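# Return misplaced items to the desk holding their kind

## Task

Find every item sitting on a desk where it does not belong and carry it to the desk that holds the other items of the same kind. The robot must not tip over or finish leaning, and an item only counts as placed if it stays there on its own, without the robot holding it, when the scene ends.

## Robot and tools

Robot: TidyBot++, a wheeled base (0.54 m long, 0.50 m wide, 0.38 m tall) on four driven casters, carrying one seven-joint arm with a two-finger gripper. The shoulder sits 0.12 m ahead of the base centre at 0.68 m height. Cameras: base_camera (fixed on the base) and wrist_camera (on the hand, looking where the hand points). Loose objects may occasionally get nudged by something else.

Frames: the base frame has its origin on the floor below the base centre, x forward, y left, z up. hand_pose is reported in this frame as the point between the finger pads; its z axis runs out along the fingers and the fingers close along its y axis. The odometry frame is wherever the base frame was at scene start. base_odometry only counts wheel rotation, so slip looks like travel, and it drifts a few cm and degrees over many moves. Heading is positive to the left, within -3.142 to 3.142. base_tilt is in degrees, positive when leaning forward or right.

execute_actions: argument "actions" is a list holding exactly one action, or empty to just read state and images. Optional "cameras" lists base_camera, wrist_camera or all; omitted or null gives all, [] gives none. An action may contain:
- "base": exactly one relative move from where the base currently is: {"translate_m": d} straight ahead (positive forward), {"strafe_m": d} sideways (positive left), or {"rotate_rad": d} turning in place (positive counter-clockwise from above). Ranges: -2 to 2 m, -2 to 2 m, -6.3 to 6.3 rad. A move needing more than 8.667 s at its top speed is refused.
- "joints": absolute targets by name, in radians: joint_1_rad (whole arm about vertical, any angle, positive is clockwise from above, opposite to rotate_rad), joint_2_rad shoulder -2.249 to 2.249, joint_3_rad (upper arm roll, any angle), joint_4_rad elbow -2.579 to 2.579, joint_5_rad (forearm roll, any angle), joint_6_rad wrist -2.099 to 2.099, joint_7_rad (hand roll, any angle; hand down, positive is counter-clockwise from above, 1.57 puts the fingers opening left/right). gripper_pos is a fraction from 0 (open, about 85 mm gap) to 1 (closed); gap is roughly 85*(1-gripper_pos) mm. Continuous joints take the short way, so turn beyond half a revolution in steps. Done tolerances are about 0.039 rad for joints 1-4, 0.056 for 5-7, 0.03 for the gripper.
- "speeds": caps for this action only: translate_m and strafe_m 0.05 to 0.5 m/s, rotate_rad 0.1 to 1.57 rad/s (the maxima are the defaults).
Base and joint motions start together. Anything left out may still be driving toward its previous target. Unknown keys or out-of-range numbers make the whole call refused with no motion. Each action ends by 15 s.

Arm geometry: upper arm 0.42 m, forearm 0.31 m, hand 0.31 m to the hand point. With joint_1_rad 0, joint_3_rad 3.14, joint_5_rad 0 (close to the start pose) the arm moves in the vertical x-z plane; segment tilts from vertical (positive forward) are j2, j2-j4, and j2-j4-j6. Forward reach from the shoulder is the sum of length*sin(tilt); height above it is the sum of length*cos(tilt). From 3.14, raising joint_3_rad swings a forward-bent forearm to the right; raising joint_5_rad does likewise for a bent hand. The arm starts folded, hand down, reaching up to 0.08 m beyond the base front. A downward hand reaches at most about 0.94 m high, and only near the base. Closed fingertips stick 20 mm beyond the hand point.

wait: {"seconds": 0-10}; commands nothing and returns the same state and images. zoom_image: {"camera", "region": [x0,y0,x1,y1]} in pixels of that camera's most recent full image, at most 504x504. finished_scene: {"scene": current scene number}; final, ends the scene and reports success and the next task. Replying without a tool call ends everything.

Reading results: base_status and joint_status give each motion's outcome. "done" for the base only means the wheels turned the commanded amount; a blocked base may stop short yet say done. "off_target" means it rested away from target and may still push. After "contact_stop" or "time_out" the target is dropped and the part holds. "joint command not followed" with a "cause:" line means a self-collision check withheld the arm targets (gripper still acts); such joints show "not_followed" and may be retried on later actions. There is no check against hitting the base. on_its_own lists uncommanded motion. "ARM HIT" means a hard hit on the base or on itself. motor_effort is percent of max per motor with the peak in brackets; it is noisy. Gripper at 1 reading "done" means nothing grasped; "off_target" means something stopped the fingers. Motor temperatures are listed per arm joint; MOTOR HOT appears at 60 °C, and at 75 °C an OVER-TEMPERATURE FAULT makes the arm sag and joints say "limit_stop_at_motor_heat" (resend targets). Holding loads heats motors, even while you think.

Precision: friction leaves joints slightly off even when done; correct by sending last command + (desired - measured). Don't do this to a joint read-back while carrying an object, as the arm may drop further. Held weight causes sag. hand_pose can itself be 1-2 cm wrong; trust images. The robot keeps holding the last command while you think.

Avoid: driving while the arm is caught on something high (about 0.8 m or more) since it can tip; strong sideways pulls on a raised hand; driving the arm into objects, which can trip a torque fault (joints 1-4 at 104.5 N m, 5-7 at 51.3 N m) freezing the arm and gripper for 10 s while the base continues. Avoid drops, slams, hard pushes and letting things fall. Camera calibration (K, distortion, T_world_to_cam in the base frame) is supplied per camera and is approximate; wrist camera pose errors grow with arm joint errors.

Each tool is called after "Request:" as name(argument=value, ...) on one line, values as JSON.

## Session

Request:
execute_actions(actions=[])

Scene clock: 0.00 s.
Motor temperatures (°C, as the motors report them): [37 40 35 37 43 40 46]
base_odometry: x=+0.000 y=+0.000 heading=+0.000 (m, m, rad; odometry frame)
base_tilt: forward=-0.1 right=-0.3 (deg)
base_status: not commanded
joint_positions: joint_1_rad=-0.042 joint_2_rad=-0.328 joint_3_rad=+3.171 joint_4_rad=-2.524 joint_5_rad=-0.036 joint_6_rad=-0.824 joint_7_rad=+1.568 gripper_pos=+0.000
joint_status: not commanded
motor_effort: joint_1_rad=+1 joint_2_rad=-1 joint_3_rad=+0 joint_4_rad=+16 joint_5_rad=+0 joint_6_rad=+1 joint_7_rad=+0 (%)
hand_pose: x=+0.2764 y=+0.0127 z=+0.5875 quat_wxyz=(-0.019, +0.998, -0.006, +0.060) (m; base frame)
pictures: base_camera, wrist_camera
Images, in order (width x height): base_camera 644x364, wrist_camera 644x476.

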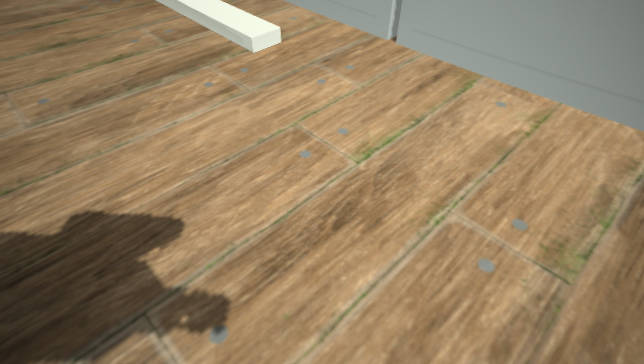

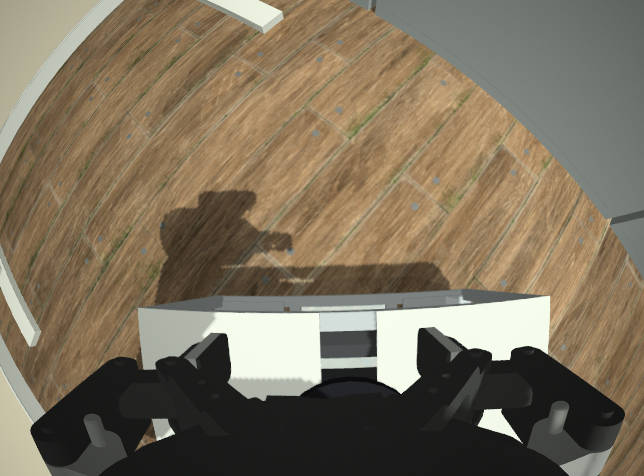

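Request:
execute_actions(actions=[{"joints":{"joint_1_rad":0,"joint_2_rad":-0.4,"joint_3_rad":3.14,"joint_4_rad":-0.8,"joint_5_rad":0,"joint_6_rad":-1.6}}], cameras=["wrist_camera"])

Request:
execute_actions(actions=[{"joints":{"joint_1_rad":-1.57}}], cameras=["wrist_camera"])

Request:
execute_actions(actions=[{"joints":{"joint_1_rad":-3.1}}], cameras=["wrist_camera"])

Request:
execute_actions(actions=[{"joints":{"joint_1_rad":1.57}}], cameras=["wrist_camera"])

Scene clock: 6.53 s.
Motor temperatures (°C, as the motors report them): [37 40 35 37 43 40 46]
base_odometry: x=+0.000 y=+0.000 heading=+0.000 (m, m, rad; odometry frame)
base_tilt: forward=-0.1 right=-0.2 (deg)
base_status: not commanded
joint_positions: joint_1_rad=-0.027 joint_2_rad=-0.390 joint_3_rad=+3.157 joint_4_rad=-0.815 joint_5_rad=-0.027 joint_6_rad=-1.575 joint_7_rad=+1.568 gripper_pos=+0.000
joint_status: all done
motor_effort: joint_1_rad=+1(1) joint_2_rad=+4(7) joint_3_rad=-1(0) joint_4_rad=+13(22) joint_5_rad=+0(0) joint_6_rad=+7(7) joint_7_rad=+0(0) (%)
hand_pose: x=+0.3714 y=+0.0099 z=+1.2283 quat_wxyz=(-0.018, +0.841, +0.010, +0.541) (m; base frame)
pictures: wrist_camera
camera_calibration (this result's frames):
wrist_camera: T_world_to_cam=[[0.00875093, -0.999961, -0.000860753, -0.00218554], [-0.419326, -0.00288818, -0.907831, 1.32402], [0.907794, 0.0083053, -0.419335, 0.309009], [0, 0, 0, 1]] pos_world=[0.274699, -0.000927858, 1.33156]
Images, in order (width x height): wrist_camera 644x476.

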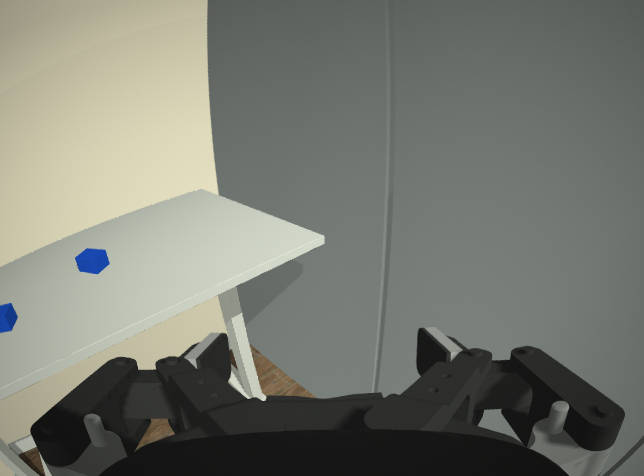

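Scene clock: 9.33 s.
Motor temperatures (°C, as the motors report them): [37 40 35 37 43 40 46]
base_odometry: x=+0.000 y=+0.000 heading=+0.000 (m, m, rad; odometry frame)
base_tilt: forward=-0.1 right=-0.2 (deg)
base_status: not commanded
joint_positions: joint_1_rad=-1.546 joint_2_rad=-0.390 joint_3_rad=+3.155 joint_4_rad=-0.815 joint_5_rad=-0.026 joint_6_rad=-1.575 joint_7_rad=+1.568 gripper_pos=+0.000
joint_status: all done
motor_effort: joint_1_rad=+2(1) joint_2_rad=+4(4) joint_3_rad=-1(1) joint_4_rad=+13(13) joint_5_rad=+0(0) joint_6_rad=+7(7) joint_7_rad=+0(0) (%)
hand_pose: x=+0.1222 y=+0.2526 z=+1.2283 quat_wxyz=(-0.385, +0.603, +0.587, +0.380) (m; base frame)
pictures: wrist_camera
camera_calibration (this result's frames):
wrist_camera: T_world_to_cam=[[0.999054, -0.0434863, 0.000242918, -0.121245], [-0.0180148, -0.418944, -0.907833, 1.27625], [0.0395801, 0.90697, -0.419331, 0.412332], [0, 0, 0, 1]] pos_world=[0.127802, 0.155433, 1.33156]
Images, in order (width x height): wrist_camera 644x476.

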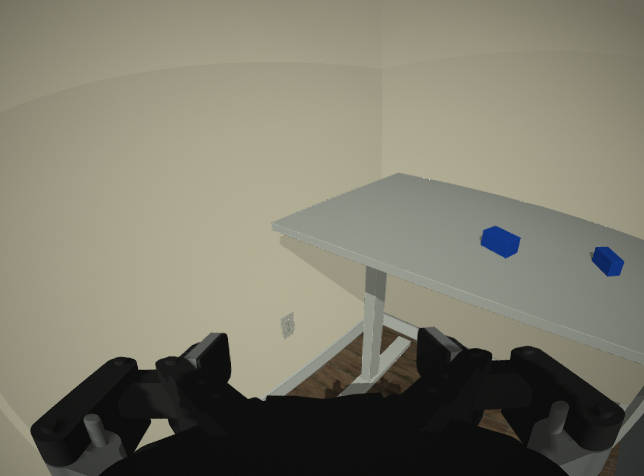

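Scene clock: 12.10 s.
Motor temperatures (°C, as the motors report them): [37 40 35 37 43 40 46]
base_odometry: x=+0.000 y=+0.000 heading=+0.000 (m, m, rad; odometry frame)
base_tilt: forward=-0.1 right=-0.2 (deg)
base_status: not commanded
joint_positions: joint_1_rad=-3.076 joint_2_rad=-0.390 joint_3_rad=+3.155 joint_4_rad=-0.815 joint_5_rad=-0.026 joint_6_rad=-1.575 joint_7_rad=+1.568 gripper_pos=+0.000
joint_status: all done
motor_effort: joint_1_rad=+1(1) joint_2_rad=+4(4) joint_3_rad=+0(0) joint_4_rad=+13(13) joint_5_rad=+0(0) joint_6_rad=+7(7) joint_7_rad=+0(0) (%)
hand_pose: x=-0.1332 y=+0.0132 z=+1.2283 quat_wxyz=(-0.541, +0.028, +0.841, +0.008) (m; base frame)
pictures: wrist_camera
camera_calibration (this result's frames):
wrist_camera: T_world_to_cam=[[0.0837518, 0.996487, 0.000430428, -0.0124522], [0.417887, -0.03473, -0.907835, 1.22438], [-0.90463, 0.0762126, -0.419327, 0.524695], [0, 0, 0, 1]] pos_world=[-0.0359543, 0.0149428, 1.33156]
Images, in order (width x height): wrist_camera 644x476.

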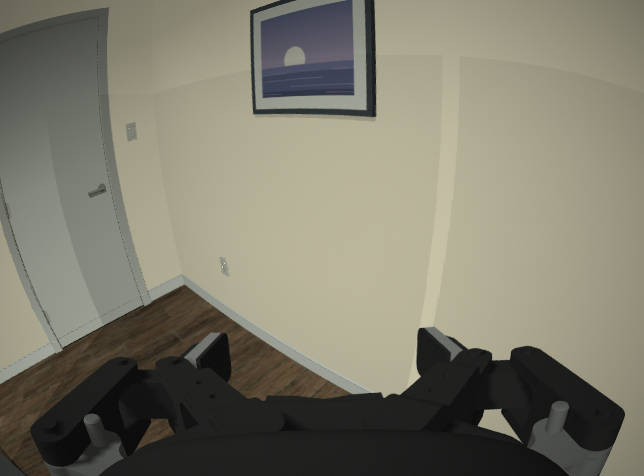

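Scene clock: 14.93 s.
Motor temperatures (°C, as the motors report them): [37 40 35 37 43 40 46]
base_odometry: x=+0.000 y=+0.000 heading=+0.000 (m, m, rad; odometry frame)
base_tilt: forward=-0.1 right=-0.2 (deg)
base_status: not commanded
joint_positions: joint_1_rad=-4.689 joint_2_rad=-0.390 joint_3_rad=+3.155 joint_4_rad=-0.815 joint_5_rad=-0.026 joint_6_rad=-1.575 joint_7_rad=+1.568 gripper_pos=+0.000
joint_status: all done
motor_effort: joint_1_rad=+2(2) joint_2_rad=+4(4) joint_3_rad=-1(1) joint_4_rad=+13(13) joint_5_rad=+0(0) joint_6_rad=+7(7) joint_7_rad=+0(0) (%)
hand_pose: x=+0.1166 y=-0.2526 z=+1.2283 quat_wxyz=(-0.380, -0.587, +0.602, -0.385) (m; base frame)
pictures: wrist_camera
camera_calibration (this result's frames):
wrist_camera: T_world_to_cam=[[-0.999151, 0.0411967, 0.000533421, 0.116343], [0.016791, 0.41899, -0.907836, 1.27211], [-0.0376233, -0.907056, -0.419326, 0.421522], [0, 0, 0, 1]] pos_world=[0.110743, -0.155449, 1.33156]
Images, in order (width x height): wrist_camera 644x476.

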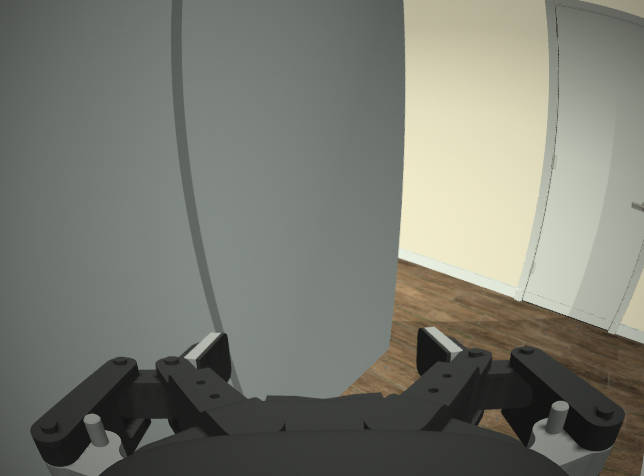

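Request:
execute_actions(actions=[{"base":{"rotate_rad":-0.76},"joints":{"joint_1_rad":-0.3}}], cameras=[])

Request:
execute_actions(actions=[{"base":{"strafe_m":-1.8}}])

Scene clock: 22.57 s.
Motor temperatures (°C, as the motors report them): [37 40 35 37 43 40 46]
base_odometry: x=+0.000 y=+0.000 heading=-0.759 (m, m, rad; odometry frame)
base_tilt: forward=-0.1 right=-0.3 (deg)
base_status: done
joint_positions: joint_1_rad=-6.559 joint_2_rad=-0.393 joint_3_rad=+3.153 joint_4_rad=-0.815 joint_5_rad=-0.024 joint_6_rad=-1.575 joint_7_rad=+1.568 gripper_pos=+0.000
joint_status: all done
motor_effort: joint_1_rad=+1(0) joint_2_rad=+4(5) joint_3_rad=-1(0) joint_4_rad=+13(14) joint_5_rad=+0(0) joint_6_rad=+7(8) joint_7_rad=+0(0) (%)
hand_pose: x=+0.3598 y=+0.0720 z=+1.2287 quat_wxyz=(+0.084, -0.833, -0.115, -0.535) (m; base frame)
pictures: none
No camera images: the call's "cameras" was empty. Leave "cameras" out to get every camera's image.

Scene clock: 27.53 s.
Motor temperatures (°C, as the motors report them): [37 40 35 37 43 40 46]
base_odometry: x=-1.240 y=-1.304 heading=-0.759 (m, m, rad; odometry frame)
base_tilt: forward=-0.1 right=-0.2 (deg)
base_status: done
joint_positions: joint_1_rad=-6.559 joint_2_rad=-0.393 joint_3_rad=+3.150 joint_4_rad=-0.815 joint_5_rad=-0.021 joint_6_rad=-1.575 joint_7_rad=+1.568 gripper_pos=+0.000
joint_status: not commanded
motor_effort: joint_1_rad=+2(1) joint_2_rad=+4(6) joint_3_rad=-1(2) joint_4_rad=+13(14) joint_5_rad=+0(1) joint_6_rad=+7(7) joint_7_rad=+0(0) (%)
hand_pose: x=+0.3596 y=+0.0726 z=+1.2287 quat_wxyz=(+0.083, -0.833, -0.116, -0.535) (m; base frame)
pictures: base_camera, wrist_camera
camera_calibration (this result's frames):
wrist_camera: T_world_to_cam=[[0.255782, -0.966725, 0.00421245, -0.0368675], [-0.402771, -0.110527, -0.908603, 1.32238], [0.878835, 0.230707, -0.41764, 0.311606], [0, 0, 0, 1]] pos_world=[0.268196, 0.0386278, 1.33181]
Images, in order (width x height): base_camera 644x364, wrist_camera 644x476.

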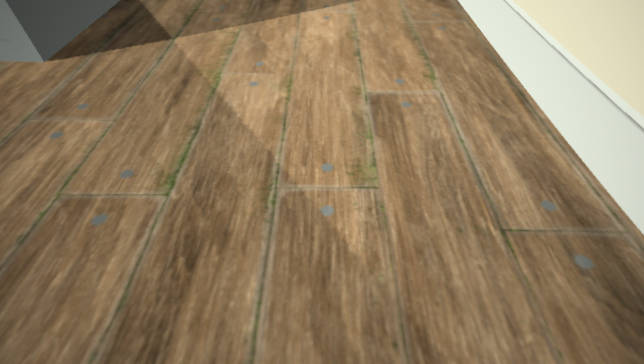

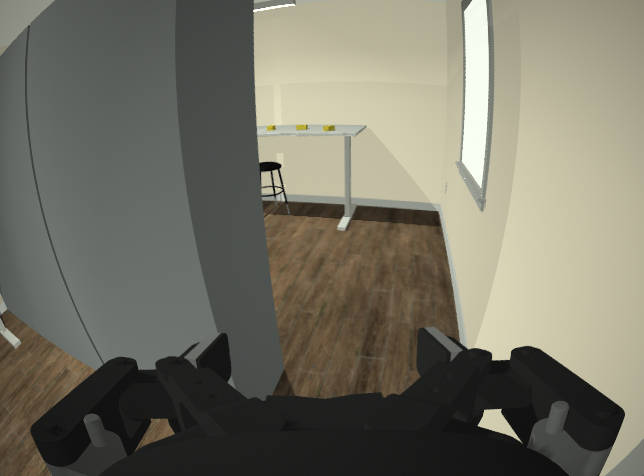

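Request:
execute_actions(actions=[{"base":{"translate_m":2.0},"joints":{"joint_1_rad":-0.8}}])

Scene clock: 35.00 s.
Motor temperatures (°C, as the motors report them): [37 40 35 38 43 40 46]
base_odometry: x=+0.210 y=-2.682 heading=-0.759 (m, m, rad; odometry frame)
base_tilt: forward=+0.0 right=-0.3 (deg)
base_status: done
joint_positions: joint_1_rad=-7.059 joint_2_rad=-0.399 joint_3_rad=+3.149 joint_4_rad=-0.814 joint_5_rad=-0.020 joint_6_rad=-1.576 joint_7_rad=+1.568 gripper_pos=+0.000
joint_status: all done
motor_effort: joint_1_rad=+1(1) joint_2_rad=+3(7) joint_3_rad=-1(0) joint_4_rad=+13(14) joint_5_rad=+0(0) joint_6_rad=+7(7) joint_7_rad=+0(0) (%)
hand_pose: x=+0.2926 y=+0.1763 z=+1.2305 quat_wxyz=(+0.214, -0.776, -0.318, -0.501) (m; base frame)
pictures: base_camera, wrist_camera
camera_calibration (this result's frames):
wrist_camera: T_world_to_cam=[[0.687624, -0.726053, 0.00455038, -0.088726], [-0.295744, -0.285804, -0.911511, 1.31171], [0.663105, 0.625431, -0.411251, 0.332941], [0, 0, 0, 1]] pos_world=[0.228167, 0.102242, 1.33297]
Images, in order (width x height): base_camera 644x364, wrist_camera 644x476.

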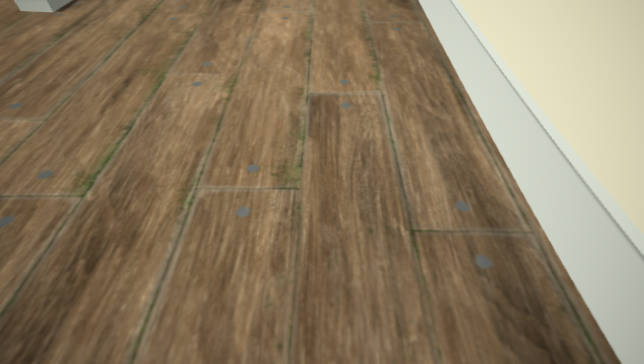

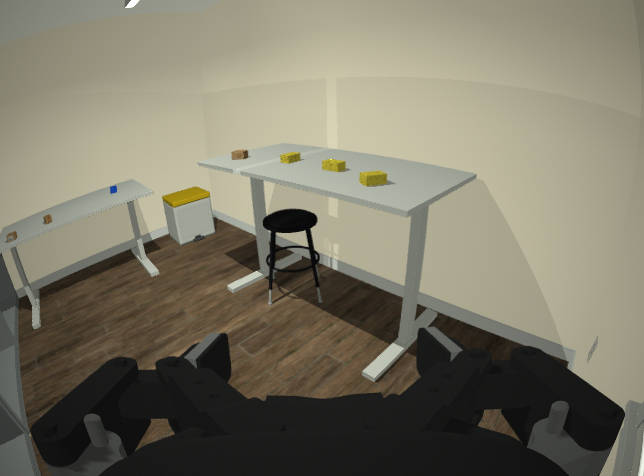

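Request:
execute_actions(actions=[{"base":{"strafe_m":1.95},"joints":{"joint_1_rad":0.02}}], cameras=[])

Request:
execute_actions(actions=[{"base":{"rotate_rad":0.06}}])

Scene clock: 43.27 s.
Motor temperatures (°C, as the motors report them): [37 40 35 38 43 40 46]
base_odometry: x=+1.553 y=-1.269 heading=-0.760 (m, m, rad; odometry frame)
base_tilt: forward=-0.1 right=-0.3 (deg)
base_status: done
joint_positions: joint_1_rad=-6.287 joint_2_rad=-0.402 joint_3_rad=+3.148 joint_4_rad=-0.813 joint_5_rad=-0.020 joint_6_rad=-1.576 joint_7_rad=+1.568 gripper_pos=+0.000
joint_status: all done
motor_effort: joint_1_rad=+1(1) joint_2_rad=+4(7) joint_3_rad=-1(1) joint_4_rad=+13(13) joint_5_rad=+0(1) joint_6_rad=+7(8) joint_7_rad=+0(0) (%)
hand_pose: x=+0.3650 y=+0.0059 z=+1.2312 quat_wxyz=(+0.010, -0.838, -0.003, -0.545) (m; base frame)
pictures: none
No camera images: the call's "cameras" was empty. Leave "cameras" out to get every camera's image.

Scene clock: 43.93 s.
Motor temperatures (°C, as the motors report them): [37 40 35 38 43 40 46]
base_odometry: x=+1.553 y=-1.268 heading=-0.700 (m, m, rad; odometry frame)
base_tilt: forward=-0.1 right=-0.3 (deg)
base_status: done
joint_positions: joint_1_rad=-6.287 joint_2_rad=-0.402 joint_3_rad=+3.147 joint_4_rad=-0.813 joint_5_rad=-0.020 joint_6_rad=-1.576 joint_7_rad=+1.568 gripper_pos=+0.000
joint_status: not commanded
motor_effort: joint_1_rad=+1(1) joint_2_rad=+5(7) joint_3_rad=-1(0) joint_4_rad=+13(14) joint_5_rad=+0(0) joint_6_rad=+7(7) joint_7_rad=+0(0) (%)
hand_pose: x=+0.3650 y=+0.0061 z=+1.2312 quat_wxyz=(+0.010, -0.838, -0.003, -0.545) (m; base frame)
pictures: base_camera, wrist_camera
camera_calibration (this result's frames):
wrist_camera: T_world_to_cam=[[-0.0116618, -0.999916, 0.00557547, -0.00635995], [-0.409059, -0.000317308, -0.912508, 1.32593], [0.912433, -0.0129222, -0.409021, 0.301851], [0, 0, 0, 1]] pos_world=[0.266891, -0.00203811, 1.33342]
Images, in order (width x height): base_camera 644x364, wrist_camera 644x476.

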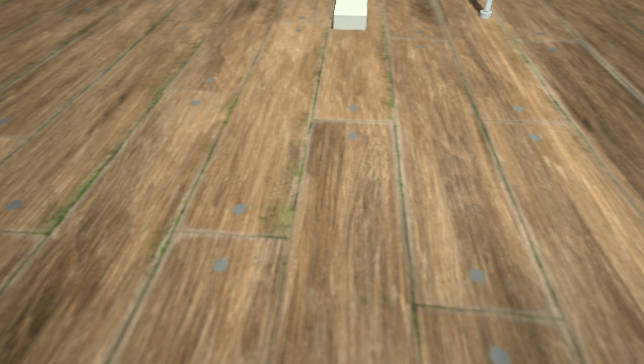

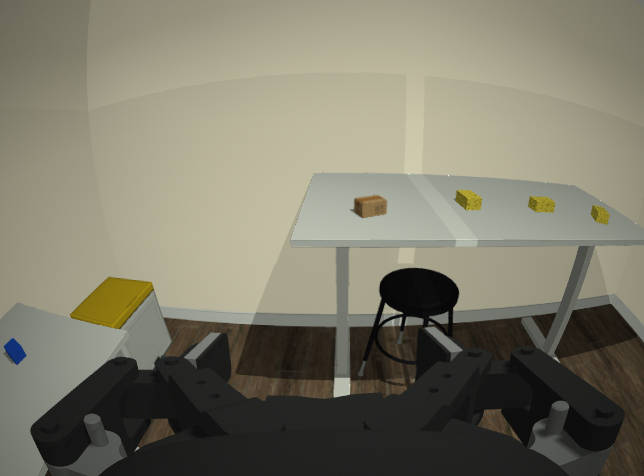

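Request:
execute_actions(actions=[{"base":{"translate_m":0.45}}])

Request:
zoom_image(camera="wrist_camera", region=[260,160,560,380])

Scene clock: 47.80 s.
Motor temperatures (°C, as the motors report them): [37 40 35 38 43 40 46]
base_odometry: x=+1.898 y=-1.558 heading=-0.699 (m, m, rad; odometry frame)
base_tilt: forward=-0.1 right=-0.3 (deg)
base_status: done
joint_positions: joint_1_rad=-6.287 joint_2_rad=-0.393 joint_3_rad=+3.147 joint_4_rad=-0.812 joint_5_rad=-0.020 joint_6_rad=-1.576 joint_7_rad=+1.568 gripper_pos=+0.000
joint_status: not commanded
motor_effort: joint_1_rad=+1(1) joint_2_rad=+4(9) joint_3_rad=-1(1) joint_4_rad=+13(14) joint_5_rad=+0(0) joint_6_rad=+7(8) joint_7_rad=+0(0) (%)
hand_pose: x=+0.3695 y=+0.0061 z=+1.2293 quat_wxyz=(+0.010, -0.840, -0.003, -0.542) (m; base frame)
pictures: base_camera, wrist_camera
camera_calibration (this result's frames):
wrist_camera: T_world_to_cam=[[-0.011712, -0.999915, 0.00575432, -0.00651088], [-0.416356, -0.000355514, -0.909201, 1.32472], [0.909126, -0.0130444, -0.416317, 0.307144], [0, 0, 0, 1]] pos_world=[0.272245, -0.00203287, 1.33234]
Images, in order (width x height): base_camera 644x364, wrist_camera 644x476.

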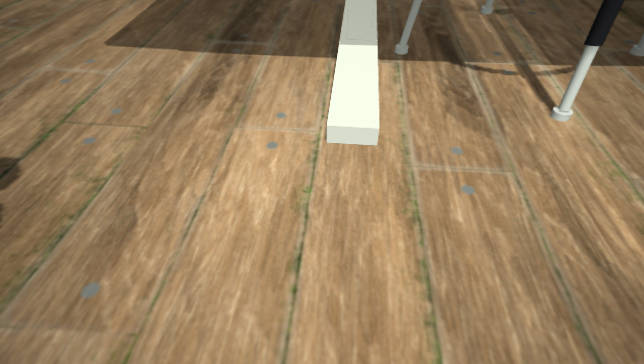

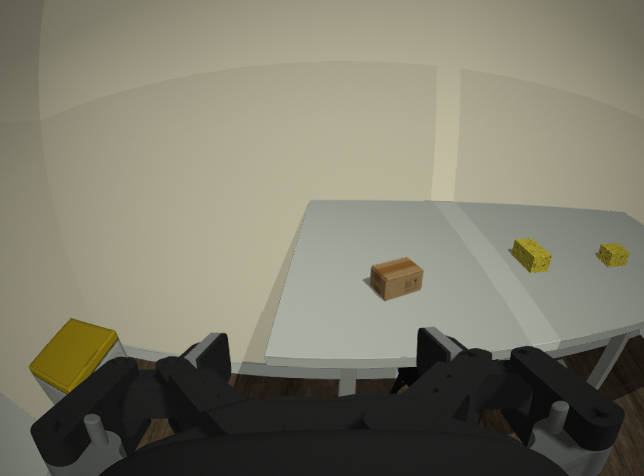

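Region (260, 160, 560, 380) of wrist_camera's 644x476 image, scaled by 1.680; it fills the top 370 rows of this view, and the rest is white.

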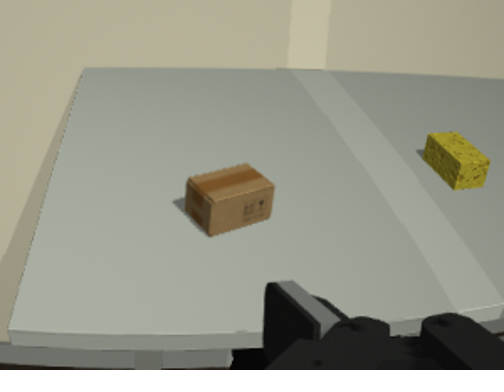

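Request:
execute_actions(actions=[{"base":{"strafe_m":0.3},"joints":{"joint_1_rad":-1.0}}])

Scene clock: 57.50 s.
Motor temperatures (°C, as the motors report them): [37 40 35 38 43 40 46]
base_odometry: x=+2.091 y=-1.329 heading=-0.700 (m, m, rad; odometry frame)
base_tilt: forward=-0.1 right=-0.3 (deg)
base_status: done
joint_positions: joint_1_rad=-7.259 joint_2_rad=-0.394 joint_3_rad=+3.145 joint_4_rad=-0.812 joint_5_rad=-0.019 joint_6_rad=-1.576 joint_7_rad=+1.568 gripper_pos=+0.000
joint_status: all done
motor_effort: joint_1_rad=+1(0) joint_2_rad=+4(5) joint_3_rad=-1(1) joint_4_rad=+13(14) joint_5_rad=+0(1) joint_6_rad=+7(7) joint_7_rad=+0(0) (%)
hand_pose: x=+0.2544 y=+0.2104 z=+1.2295 quat_wxyz=(+0.261, -0.741, -0.396, -0.475) (m; base frame)
pictures: base_camera, wrist_camera
camera_calibration (this result's frames):
wrist_camera: T_world_to_cam=[[0.819746, -0.572682, 0.00721796, -0.106816], [-0.2327, -0.344554, -0.909469, 1.30302], [0.523323, 0.743854, -0.41571, 0.352658], [0, 0, 0, 1]] pos_world=[0.206221, 0.125463, 1.33243]
Images, in order (width x height): base_camera 644x364, wrist_camera 644x476.

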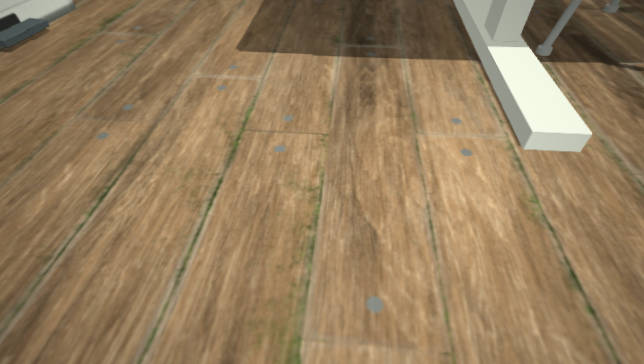

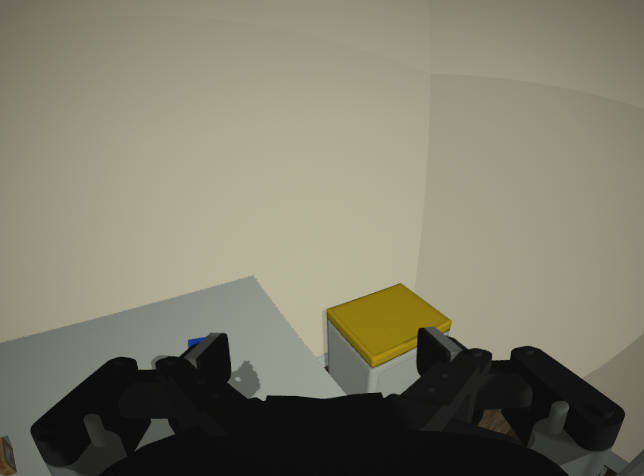

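Request:
execute_actions(actions=[{"base":{"translate_m":0.36},"joints":{"joint_1_rad":0.89,"joint_7_rad":1.2}}], cameras=[])

Request:
execute_actions(actions=[{"joints":{"joint_2_rad":0.2,"joint_4_rad":-0.69,"joint_6_rad":-1.54}}])

Scene clock: 62.17 s.
Motor temperatures (°C, as the motors report them): [37 40 35 38 43 40 46]
base_odometry: x=+2.367 y=-1.560 heading=-0.700 (m, m, rad; odometry frame)
base_tilt: forward=-0.1 right=-0.3 (deg)
base_status: done
joint_positions: joint_1_rad=-5.418 joint_2_rad=-0.393 joint_3_rad=+3.144 joint_4_rad=-0.812 joint_5_rad=-0.019 joint_6_rad=-1.577 joint_7_rad=+1.228 gripper_pos=+0.000
joint_status: all done
motor_effort: joint_1_rad=+1(2) joint_2_rad=+4(7) joint_3_rad=-1(1) joint_4_rad=+13(14) joint_5_rad=+0(1) joint_6_rad=+7(7) joint_7_rad=+0(0) (%)
hand_pose: x=+0.2857 y=-0.1867 z=+1.2295 quat_wxyz=(-0.133, -0.694, +0.474, -0.526) (m; base frame)
pictures: none
No camera images: the call's "cameras" was empty. Leave "cameras" out to get every camera's image.

Scene clock: 64.30 s.
Motor temperatures (°C, as the motors report them): [37 40 35 38 43 40 46]
base_odometry: x=+2.367 y=-1.560 heading=-0.700 (m, m, rad; odometry frame)
base_tilt: forward=-0.1 right=-0.2 (deg)
base_status: not commanded
joint_positions: joint_1_rad=-5.418 joint_2_rad=+0.205 joint_3_rad=+3.144 joint_4_rad=-0.709 joint_5_rad=-0.019 joint_6_rad=-1.565 joint_7_rad=+1.228 gripper_pos=+0.000
joint_status: all done
motor_effort: joint_1_rad=+1(0) joint_2_rad=-24(27) joint_3_rad=-1(1) joint_4_rad=+18(20) joint_5_rad=+0(0) joint_6_rad=+5(8) joint_7_rad=+0(0) (%)
hand_pose: x=+0.4647 y=-0.3969 z=+1.0403 quat_wxyz=(-0.076, -0.779, +0.535, -0.316) (m; base frame)
pictures: base_camera, wrist_camera
camera_calibration (this result's frames):
wrist_camera: T_world_to_cam=[[-0.894772, -0.403604, -0.191014, 0.444462], [-0.232479, 0.786308, -0.572428, 1.06882], [0.38123, -0.467786, -0.797396, 0.597921], [0, 0, 0, 1]] pos_world=[0.418226, -0.381337, 1.1735]
Images, in order (width x height): base_camera 644x364, wrist_camera 644x476.

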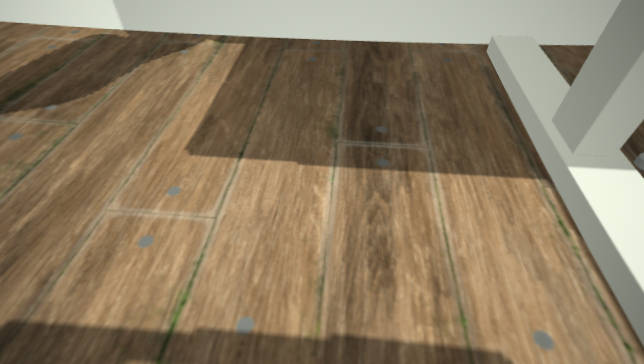

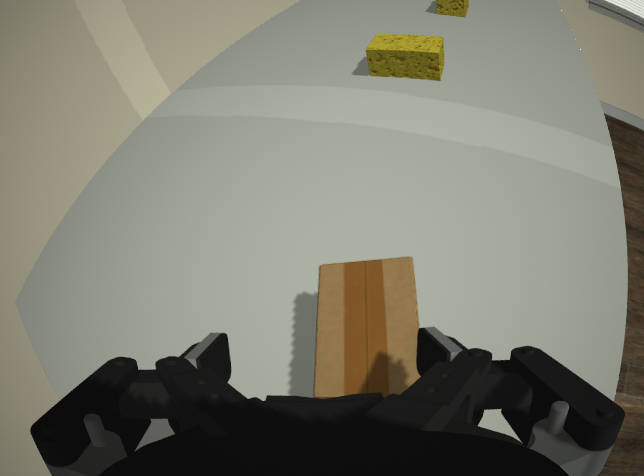

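Request:
execute_actions(actions=[{"base":{"translate_m":-0.027}}], cameras=[])

Request:
execute_actions(actions=[{"joints":{"joint_2_rad":0.13,"joint_4_rad":-1.0,"joint_6_rad":-1.32}}], cameras=["wrist_camera"])

Scene clock: 67.73 s.
Motor temperatures (°C, as the motors report them): [37 40 35 38 43 40 46]
base_odometry: x=+2.346 y=-1.543 heading=-0.699 (m, m, rad; odometry frame)
base_tilt: forward=-0.1 right=-0.2 (deg)
base_status: done
joint_positions: joint_1_rad=-5.408 joint_2_rad=+0.199 joint_3_rad=+3.144 joint_4_rad=-0.707 joint_5_rad=-0.019 joint_6_rad=-1.564 joint_7_rad=+1.228 gripper_pos=+0.000
joint_status: not commanded
motor_effort: joint_1_rad=+1(3) joint_2_rad=-23(27) joint_3_rad=-1(1) joint_4_rad=+18(19) joint_5_rad=+0(1) joint_6_rad=+5(5) joint_7_rad=+0(0) (%)
hand_pose: x=+0.4597 y=-0.3984 z=+1.0447 quat_wxyz=(-0.079, -0.776, +0.538, -0.320) (m; base frame)
pictures: none
No camera images: the call's "cameras" was empty. Leave "cameras" out to get every camera's image.

Scene clock: 69.13 s.
Motor temperatures (°C, as the motors report them): [37 40 35 38 43 40 46]
base_odometry: x=+2.346 y=-1.543 heading=-0.699 (m, m, rad; odometry frame)
base_tilt: forward=+0.0 right=-0.2 (deg)
base_status: not commanded
joint_positions: joint_1_rad=-5.408 joint_2_rad=+0.146 joint_3_rad=+3.144 joint_4_rad=-0.984 joint_5_rad=-0.019 joint_6_rad=-1.344 joint_7_rad=+1.228 gripper_pos=+0.000
joint_status: all done
motor_effort: joint_1_rad=+1(1) joint_2_rad=-23(24) joint_3_rad=-1(1) joint_4_rad=+20(21) joint_5_rad=+0(0) joint_6_rad=+5(5) joint_7_rad=+0(0) (%)
hand_pose: x=+0.4686 y=-0.4095 z=+0.9880 quat_wxyz=(-0.078, -0.775, +0.540, -0.319) (m; base frame)
pictures: wrist_camera
camera_calibration (this result's frames):
wrist_camera: T_world_to_cam=[[-0.898823, -0.39275, -0.194589, 0.442748], [-0.219589, 0.78771, -0.575581, 1.04731], [0.379339, -0.474615, -0.794256, 0.543739], [0, 0, 0, 1]] pos_world=[0.421668, -0.393019, 1.12083]
Images, in order (width x height): wrist_camera 644x476.

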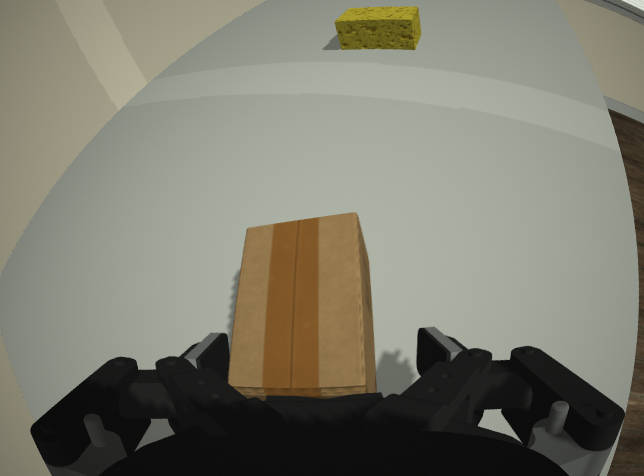

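Request:
execute_actions(actions=[{"base":{"translate_m":0.02}}], cameras=[])

Request:
execute_actions(actions=[{"base":{"strafe_m":-0.02},"joints":{"joint_2_rad":0.165}}], cameras=["wrist_camera"])

Scene clock: 72.07 s.
Motor temperatures (°C, as the motors report them): [37 40 35 38 43 40 46]
base_odometry: x=+2.361 y=-1.556 heading=-0.699 (m, m, rad; odometry frame)
base_tilt: forward=+0.0 right=-0.2 (deg)
base_status: done
joint_positions: joint_1_rad=-5.408 joint_2_rad=+0.138 joint_3_rad=+3.143 joint_4_rad=-0.984 joint_5_rad=-0.018 joint_6_rad=-1.343 joint_7_rad=+1.228 gripper_pos=+0.000
joint_status: not commanded
motor_effort: joint_1_rad=+1(4) joint_2_rad=-22(26) joint_3_rad=-1(1) joint_4_rad=+20(21) joint_5_rad=+0(1) joint_6_rad=+5(5) joint_7_rad=+0(0) (%)
hand_pose: x=+0.4674 y=-0.4075 z=+0.9922 quat_wxyz=(-0.079, -0.774, +0.539, -0.322) (m; base frame)
pictures: none
No camera images: the call's "cameras" was empty. Leave "cameras" out to get every camera's image.

Scene clock: 72.87 s.
Motor temperatures (°C, as the motors report them): [37 40 35 38 43 40 46]
base_odometry: x=+2.349 y=-1.571 heading=-0.699 (m, m, rad; odometry frame)
base_tilt: forward=+0.0 right=-0.2 (deg)
base_status: done
joint_positions: joint_1_rad=-5.406 joint_2_rad=+0.165 joint_3_rad=+3.143 joint_4_rad=-0.987 joint_5_rad=-0.018 joint_6_rad=-1.343 joint_7_rad=+1.228 gripper_pos=+0.000
joint_status: all done
motor_effort: joint_1_rad=+1(1) joint_2_rad=-25(26) joint_3_rad=-1(3) joint_4_rad=+21(21) joint_5_rad=+0(1) joint_6_rad=+5(5) joint_7_rad=+0(0) (%)
hand_pose: x=+0.4717 y=-0.4139 z=+0.9766 quat_wxyz=(-0.076, -0.778, +0.542, -0.309) (m; base frame)
pictures: wrist_camera
camera_calibration (this result's frames):
wrist_camera: T_world_to_cam=[[-0.901652, -0.389079, -0.18879, 0.438757], [-0.226593, 0.796861, -0.56006, 1.03688], [0.368347, -0.462201, -0.806654, 0.553927], [0, 0, 0, 1]] pos_world=[0.426519, -0.399512, 1.11038]
Images, in order (width x height): wrist_camera 644x476.

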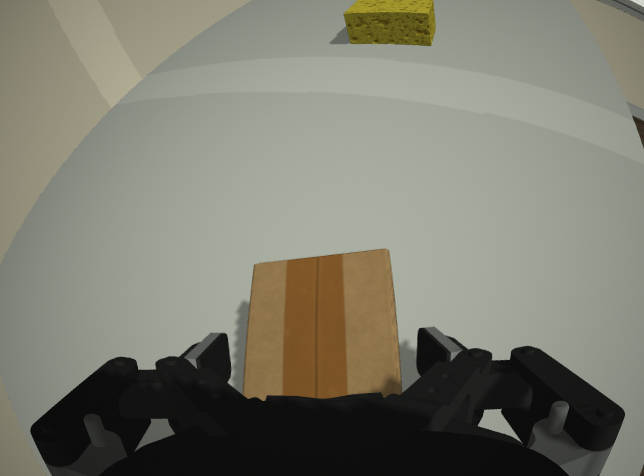

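Request:
execute_actions(actions=[{"joints":{"gripper_pos":1}}], cameras=[])

Request:
execute_actions(actions=[{"joints":{"joint_2_rad":-0.1}}], cameras=[])

Request:
execute_actions(actions=[{"base":{"translate_m":-0.55},"joints":{"joint_1_rad":-1.59,"joint_7_rad":1.59,"joint_6_rad":-1.6}}])

Scene clock: 75.47 s.
Motor temperatures (°C, as the motors report them): [37 40 35 38 43 40 46]
base_odometry: x=+2.349 y=-1.571 heading=-0.699 (m, m, rad; odometry frame)
base_tilt: forward=-0.1 right=-0.2 (deg)
base_status: not commanded
joint_positions: joint_1_rad=-5.406 joint_2_rad=+0.160 joint_3_rad=+3.143 joint_4_rad=-0.989 joint_5_rad=-0.018 joint_6_rad=-1.339 joint_7_rad=+1.228 gripper_pos=+0.304
joint_status: gripper_pos off_target (ended at +0.304, target +1.000)
motor_effort: joint_1_rad=+1(2) joint_2_rad=-23(24) joint_3_rad=-1(1) joint_4_rad=+20(21) joint_5_rad=+0(0) joint_6_rad=+4(6) joint_7_rad=+0(0) (%)
hand_pose: x=+0.4714 y=-0.4135 z=+0.9787 quat_wxyz=(-0.076, -0.777, +0.542, -0.312) (m; base frame)
pictures: none
No camera images: the call's "cameras" was empty. Leave "cameras" out to get every camera's image.

Scene clock: 77.10 s.
Motor temperatures (°C, as the motors report them): [37 40 35 38 43 40 46]
base_odometry: x=+2.349 y=-1.571 heading=-0.699 (m, m, rad; odometry frame)
base_tilt: forward=-0.1 right=-0.2 (deg)
base_status: not commanded
joint_positions: joint_1_rad=-5.406 joint_2_rad=-0.102 joint_3_rad=+3.143 joint_4_rad=-0.997 joint_5_rad=-0.018 joint_6_rad=-1.339 joint_7_rad=+1.228 gripper_pos=+0.304
joint_status: all done
motor_effort: joint_1_rad=+1(1) joint_2_rad=-13(28) joint_3_rad=-1(1) joint_4_rad=+20(23) joint_5_rad=+0(0) joint_6_rad=+7(7) joint_7_rad=+0(0) (%)
hand_pose: x=+0.4103 y=-0.3402 z=+1.1054 quat_wxyz=(-0.107, -0.738, +0.513, -0.425) (m; base frame)
pictures: none
No camera images: the call's "cameras" was empty. Leave "cameras" out to get every camera's image.

Scene clock: 80.57 s.
Motor temperatures (°C, as the motors report them): [37 40 35 38 43 40 46]
base_odometry: x=+1.927 y=-1.217 heading=-0.698 (m, m, rad; odometry frame)
base_tilt: forward=-0.1 right=-0.3 (deg)
base_status: done
joint_positions: joint_1_rad=-7.850 joint_2_rad=-0.100 joint_3_rad=+3.142 joint_4_rad=-0.997 joint_5_rad=-0.018 joint_6_rad=-1.578 joint_7_rad=+1.561 gripper_pos=+0.304
joint_status: all done
motor_effort: joint_1_rad=+1(2) joint_2_rad=-12(16) joint_3_rad=-1(1) joint_4_rad=+19(21) joint_5_rad=+0(1) joint_6_rad=+5(7) joint_7_rad=+0(0) (%)
hand_pose: x=+0.1139 y=+0.3959 z=+1.0520 quat_wxyz=(+0.238, -0.671, -0.666, -0.225) (m; base frame)
pictures: base_camera, wrist_camera
camera_calibration (this result's frames):
wrist_camera: T_world_to_cam=[[0.999814, -0.017, 0.00912371, -0.126611], [-0.00780369, -0.788804, -0.614596, 1.01296], [0.0176449, 0.61441, -0.788789, 0.715757], [0, 0, 0, 1]] pos_world=[0.121863, 0.357107, 1.1883]
Images, in order (width x height): base_camera 644x364, wrist_camera 644x476.

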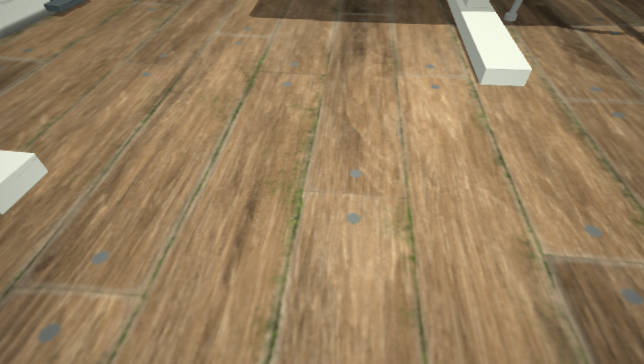

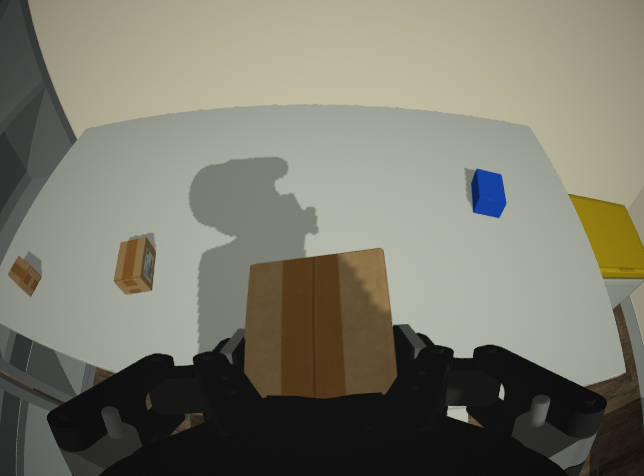

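Request:
execute_actions(actions=[{"joints":{"joint_2_rad":0.29,"joint_4_rad":-1.395,"joint_6_rad":-0.78,"joint_7_rad":1.2}}], cameras=["wrist_camera"])

Scene clock: 85.57 s.
Motor temperatures (°C, as the motors report them): [37 40 35 38 43 40 46]
base_odometry: x=+1.927 y=-1.217 heading=-0.698 (m, m, rad; odometry frame)
base_tilt: forward=-0.1 right=-0.3 (deg)
base_status: not commanded
joint_positions: joint_1_rad=-7.850 joint_2_rad=+0.301 joint_3_rad=+3.142 joint_4_rad=-1.397 joint_5_rad=-0.018 joint_6_rad=-0.807 joint_7_rad=+1.226 gripper_pos=+0.304
joint_status: all done
motor_effort: joint_1_rad=+1(1) joint_2_rad=-31(37) joint_3_rad=-1(2) joint_4_rad=+23(25) joint_5_rad=+0(0) joint_6_rad=+5(6) joint_7_rad=+0(1) (%)
hand_pose: x=+0.1164 y=+0.6216 z=+0.7936 quat_wxyz=(+0.260, -0.780, -0.541, -0.174) (m; base frame)
pictures: wrist_camera
camera_calibration (this result's frames):
wrist_camera: T_world_to_cam=[[0.937216, -0.293598, -0.18822, 0.212913], [-0.348226, -0.75824, -0.55119, 1.00243], [0.0191124, 0.582127, -0.812873, 0.412264], [0, 0, 0, 1]] pos_world=[0.141647, 0.582602, 0.927721]
Images, in order (width x height): wrist_camera 644x476.

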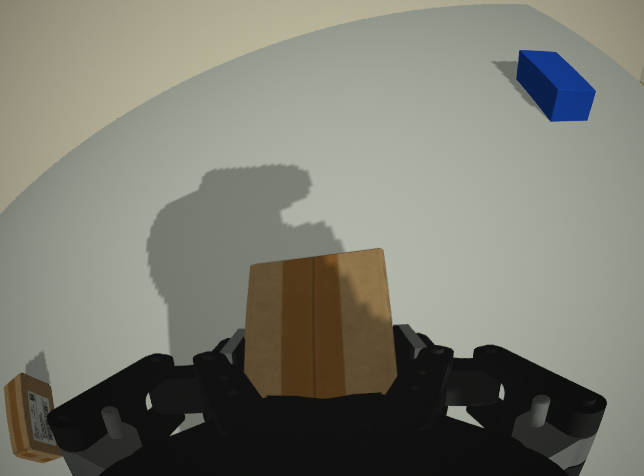

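Request:
execute_actions(actions=[{"joints":{"joint_2_rad":0.40,"joint_6_rad":-0.66}}], cameras=["wrist_camera"])

Scene clock: 88.70 s.
Motor temperatures (°C, as the motors report them): [37 40 35 38 43 40 46]
base_odometry: x=+1.927 y=-1.217 heading=-0.698 (m, m, rad; odometry frame)
base_tilt: forward=-0.1 right=-0.3 (deg)
base_status: not commanded
joint_positions: joint_1_rad=-7.850 joint_2_rad=+0.406 joint_3_rad=+3.142 joint_4_rad=-1.397 joint_5_rad=-0.018 joint_6_rad=-0.684 joint_7_rad=+1.226 gripper_pos=+0.304
joint_status: all done
motor_effort: joint_1_rad=+0(0) joint_2_rad=-35(37) joint_3_rad=-2(2) joint_4_rad=+22(24) joint_5_rad=+0(0) joint_6_rad=+5(6) joint_7_rad=+0(0) (%)
hand_pose: x=+0.1170 y=+0.6616 z=+0.7489 quat_wxyz=(+0.267, -0.778, -0.539, -0.179) (m; base frame)
pictures: wrist_camera
camera_calibration (this result's frames):
wrist_camera: T_world_to_cam=[[0.936699, -0.292304, -0.192753, 0.21822], [-0.349519, -0.747921, -0.564314, 1.01148], [0.0207868, 0.595963, -0.802743, 0.335673], [0, 0, 0, 1]] pos_world=[0.142148, 0.620246, 0.882315]
Images, in order (width x height): wrist_camera 644x476.

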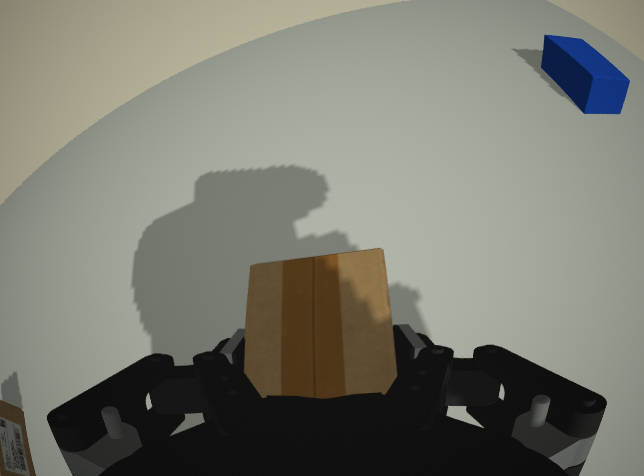

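Not touching yet.

Request:
execute_actions(actions=[{"joints":{"joint_2_rad":0.45,"joint_6_rad":-0.61}}], cameras=[])

Request:
execute_actions(actions=[{"joints":{"joint_2_rad":0.49,"joint_6_rad":-0.57}}], cameras=["wrist_camera"])

Scene clock: 90.70 s.
Motor temperatures (°C, as the motors report them): [37 40 35 38 43 40 46]
base_odometry: x=+1.927 y=-1.217 heading=-0.699 (m, m, rad; odometry frame)
base_tilt: forward=-0.1 right=-0.3 (deg)
base_status: not commanded
joint_positions: joint_1_rad=-7.850 joint_2_rad=+0.421 joint_3_rad=+3.142 joint_4_rad=-1.397 joint_5_rad=-0.018 joint_6_rad=-0.631 joint_7_rad=+1.226 gripper_pos=+0.304
joint_status: all done
motor_effort: joint_1_rad=+1(1) joint_2_rad=-31(35) joint_3_rad=-1(1) joint_4_rad=+20(23) joint_5_rad=+0(0) joint_6_rad=+5(6) joint_7_rad=+0(0) (%)
hand_pose: x=+0.1173 y=+0.6757 z=+0.7493 quat_wxyz=(+0.281, -0.773, -0.535, -0.190) (m; base frame)
pictures: none
No camera images: the call's "cameras" was empty. Leave "cameras" out to get every camera's image.

Scene clock: 91.43 s.
Motor temperatures (°C, as the motors report them): [37 40 35 38 43 40 46]
base_odometry: x=+1.927 y=-1.217 heading=-0.699 (m, m, rad; odometry frame)
base_tilt: forward=-0.1 right=-0.3 (deg)
base_status: not commanded
joint_positions: joint_1_rad=-7.850 joint_2_rad=+0.438 joint_3_rad=+3.142 joint_4_rad=-1.390 joint_5_rad=-0.018 joint_6_rad=-0.585 joint_7_rad=+1.226 gripper_pos=+0.304
joint_status: joint_2_rad off_target (ended at +0.438, target +0.490); the others done
motor_effort: joint_1_rad=+1(2) joint_2_rad=-28(31) joint_3_rad=-2(2) joint_4_rad=+18(20) joint_5_rad=+0(0) joint_6_rad=+4(5) joint_7_rad=+0(0) (%)
hand_pose: x=+0.1176 y=+0.6897 z=+0.7503 quat_wxyz=(+0.295, -0.768, -0.532, -0.200) (m; base frame)
pictures: wrist_camera
camera_calibration (this result's frames):
wrist_camera: T_world_to_cam=[[0.936373, -0.278898, -0.213122, 0.232272], [-0.350287, -0.703662, -0.61819, 1.04352], [0.022446, 0.65351, -0.756585, 0.24553], [0, 0, 0, 1]] pos_world=[0.142528, 0.638611, 0.880361]
Images, in order (width x height): wrist_camera 644x476.

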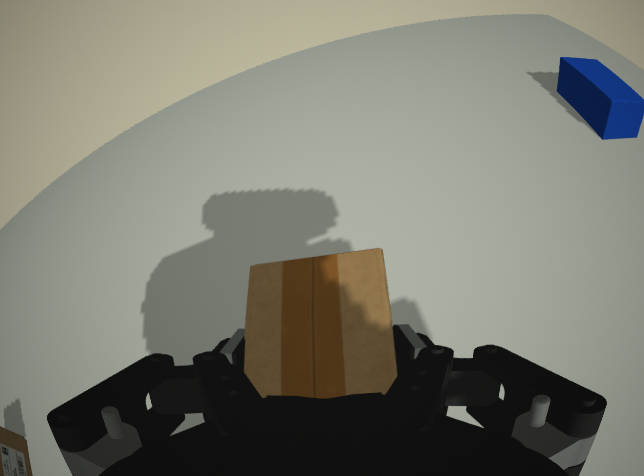

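Request:
execute_actions(actions=[{"joints":{"joint_2_rad":0.43,"gripper_pos":0}}], cameras=[])

Request:
execute_actions(actions=[{"joints":{"joint_2_rad":0.30,"joint_4_rad":-1.31,"joint_6_rad":-0.79}}], cameras=[])

Request:
execute_actions(actions=[{"base":{"translate_m":0.32},"joints":{"joint_7_rad":1.59}}], cameras=[])

Request:
execute_actions(actions=[{"base":{"strafe_m":0.11}}])

Scene clock: 96.57 s.
Motor temperatures (°C, as the motors report them): [37 40 35 38 43 40 46]
base_odometry: x=+1.927 y=-1.217 heading=-0.699 (m, m, rad; odometry frame)
base_tilt: forward=-0.1 right=-0.3 (deg)
base_status: not commanded
joint_positions: joint_1_rad=-7.850 joint_2_rad=+0.437 joint_3_rad=+3.142 joint_4_rad=-1.390 joint_5_rad=-0.018 joint_6_rad=-0.585 joint_7_rad=+1.226 gripper_pos=+0.000
joint_status: all done
motor_effort: joint_1_rad=+1(2) joint_2_rad=-35(37) joint_3_rad=-2(2) joint_4_rad=+22(23) joint_5_rad=+0(0) joint_6_rad=+5(6) joint_7_rad=+0(0) (%)
hand_pose: x=+0.1176 y=+0.6895 z=+0.7512 quat_wxyz=(+0.295, -0.768, -0.532, -0.200) (m; base frame)
pictures: none
No camera images: the call's "cameras" was empty. Leave "cameras" out to get every camera's image.

Scene clock: 97.90 s.
Motor temperatures (°C, as the motors report them): [37 40 35 38 43 40 46]
base_odometry: x=+1.927 y=-1.217 heading=-0.699 (m, m, rad; odometry frame)
base_tilt: forward=-0.1 right=-0.3 (deg)
base_status: not commanded
joint_positions: joint_1_rad=-7.850 joint_2_rad=+0.295 joint_3_rad=+3.142 joint_4_rad=-1.319 joint_5_rad=-0.018 joint_6_rad=-0.767 joint_7_rad=+1.226 gripper_pos=+0.000
joint_status: all done
motor_effort: joint_1_rad=+2(1) joint_2_rad=-30(38) joint_3_rad=-1(2) joint_4_rad=+23(23) joint_5_rad=+0(0) joint_6_rad=+5(6) joint_7_rad=+0(0) (%)
hand_pose: x=+0.1166 y=+0.6508 z=+0.8453 quat_wxyz=(+0.308, -0.763, -0.530, -0.208) (m; base frame)
pictures: none
No camera images: the call's "cameras" was empty. Leave "cameras" out to get every camera's image.

Scene clock: 99.97 s.
Motor temperatures (°C, as the motors report them): [37 40 35 38 43 40 46]
base_odometry: x=+2.172 y=-1.424 heading=-0.699 (m, m, rad; odometry frame)
base_tilt: forward=-0.1 right=-0.3 (deg)
base_status: done
joint_positions: joint_1_rad=-7.865 joint_2_rad=+0.296 joint_3_rad=+3.144 joint_4_rad=-1.318 joint_5_rad=-0.018 joint_6_rad=-0.771 joint_7_rad=+1.586 gripper_pos=+0.000
joint_status: all done
motor_effort: joint_1_rad=+2(3) joint_2_rad=-30(35) joint_3_rad=-1(4) joint_4_rad=+22(23) joint_5_rad=+0(1) joint_6_rad=+5(6) joint_7_rad=+0(1) (%)
hand_pose: x=+0.1076 y=+0.6505 z=+0.8448 quat_wxyz=(+0.266, -0.651, -0.663, -0.257) (m; base frame)
pictures: none
No camera images: the call's "cameras" was empty. Leave "cameras" out to get every camera's image.

Scene clock: 101.27 s.
Motor temperatures (°C, as the motors report them): [37 40 35 38 43 40 46]
base_odometry: x=+2.244 y=-1.339 heading=-0.699 (m, m, rad; odometry frame)
base_tilt: forward=-0.1 right=-0.3 (deg)
base_status: done
joint_positions: joint_1_rad=-7.865 joint_2_rad=+0.304 joint_3_rad=+3.144 joint_4_rad=-1.318 joint_5_rad=-0.018 joint_6_rad=-0.771 joint_7_rad=+1.586 gripper_pos=+0.000
joint_status: not commanded
motor_effort: joint_1_rad=+1(1) joint_2_rad=-31(34) joint_3_rad=-1(2) joint_4_rad=+23(23) joint_5_rad=+0(0) joint_6_rad=+6(6) joint_7_rad=+0(0) (%)
hand_pose: x=+0.1076 y=+0.6516 z=+0.8394 quat_wxyz=(+0.263, -0.652, -0.664, -0.254) (m; base frame)
pictures: base_camera, wrist_camera
camera_calibration (this result's frames):
wrist_camera: T_world_to_cam=[[0.99978, 0.0011784, 0.0209633, -0.135809], [0.0150758, -0.735214, -0.677667, 1.09949], [0.0146139, 0.677834, -0.73507, 0.304962], [0, 0, 0, 1]] pos_world=[0.114747, 0.60181, 0.972106]
Images, in order (width x height): base_camera 644x364, wrist_camera 644x476.

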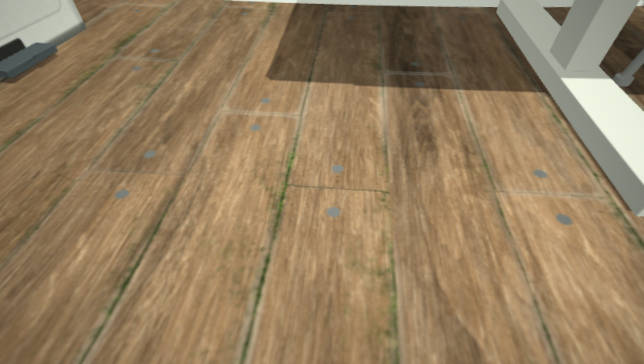

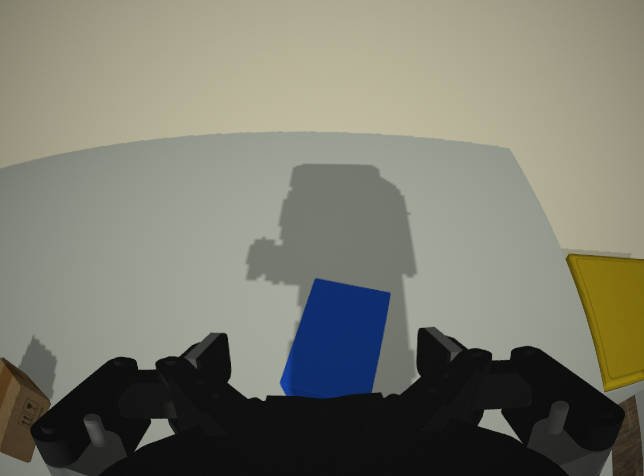

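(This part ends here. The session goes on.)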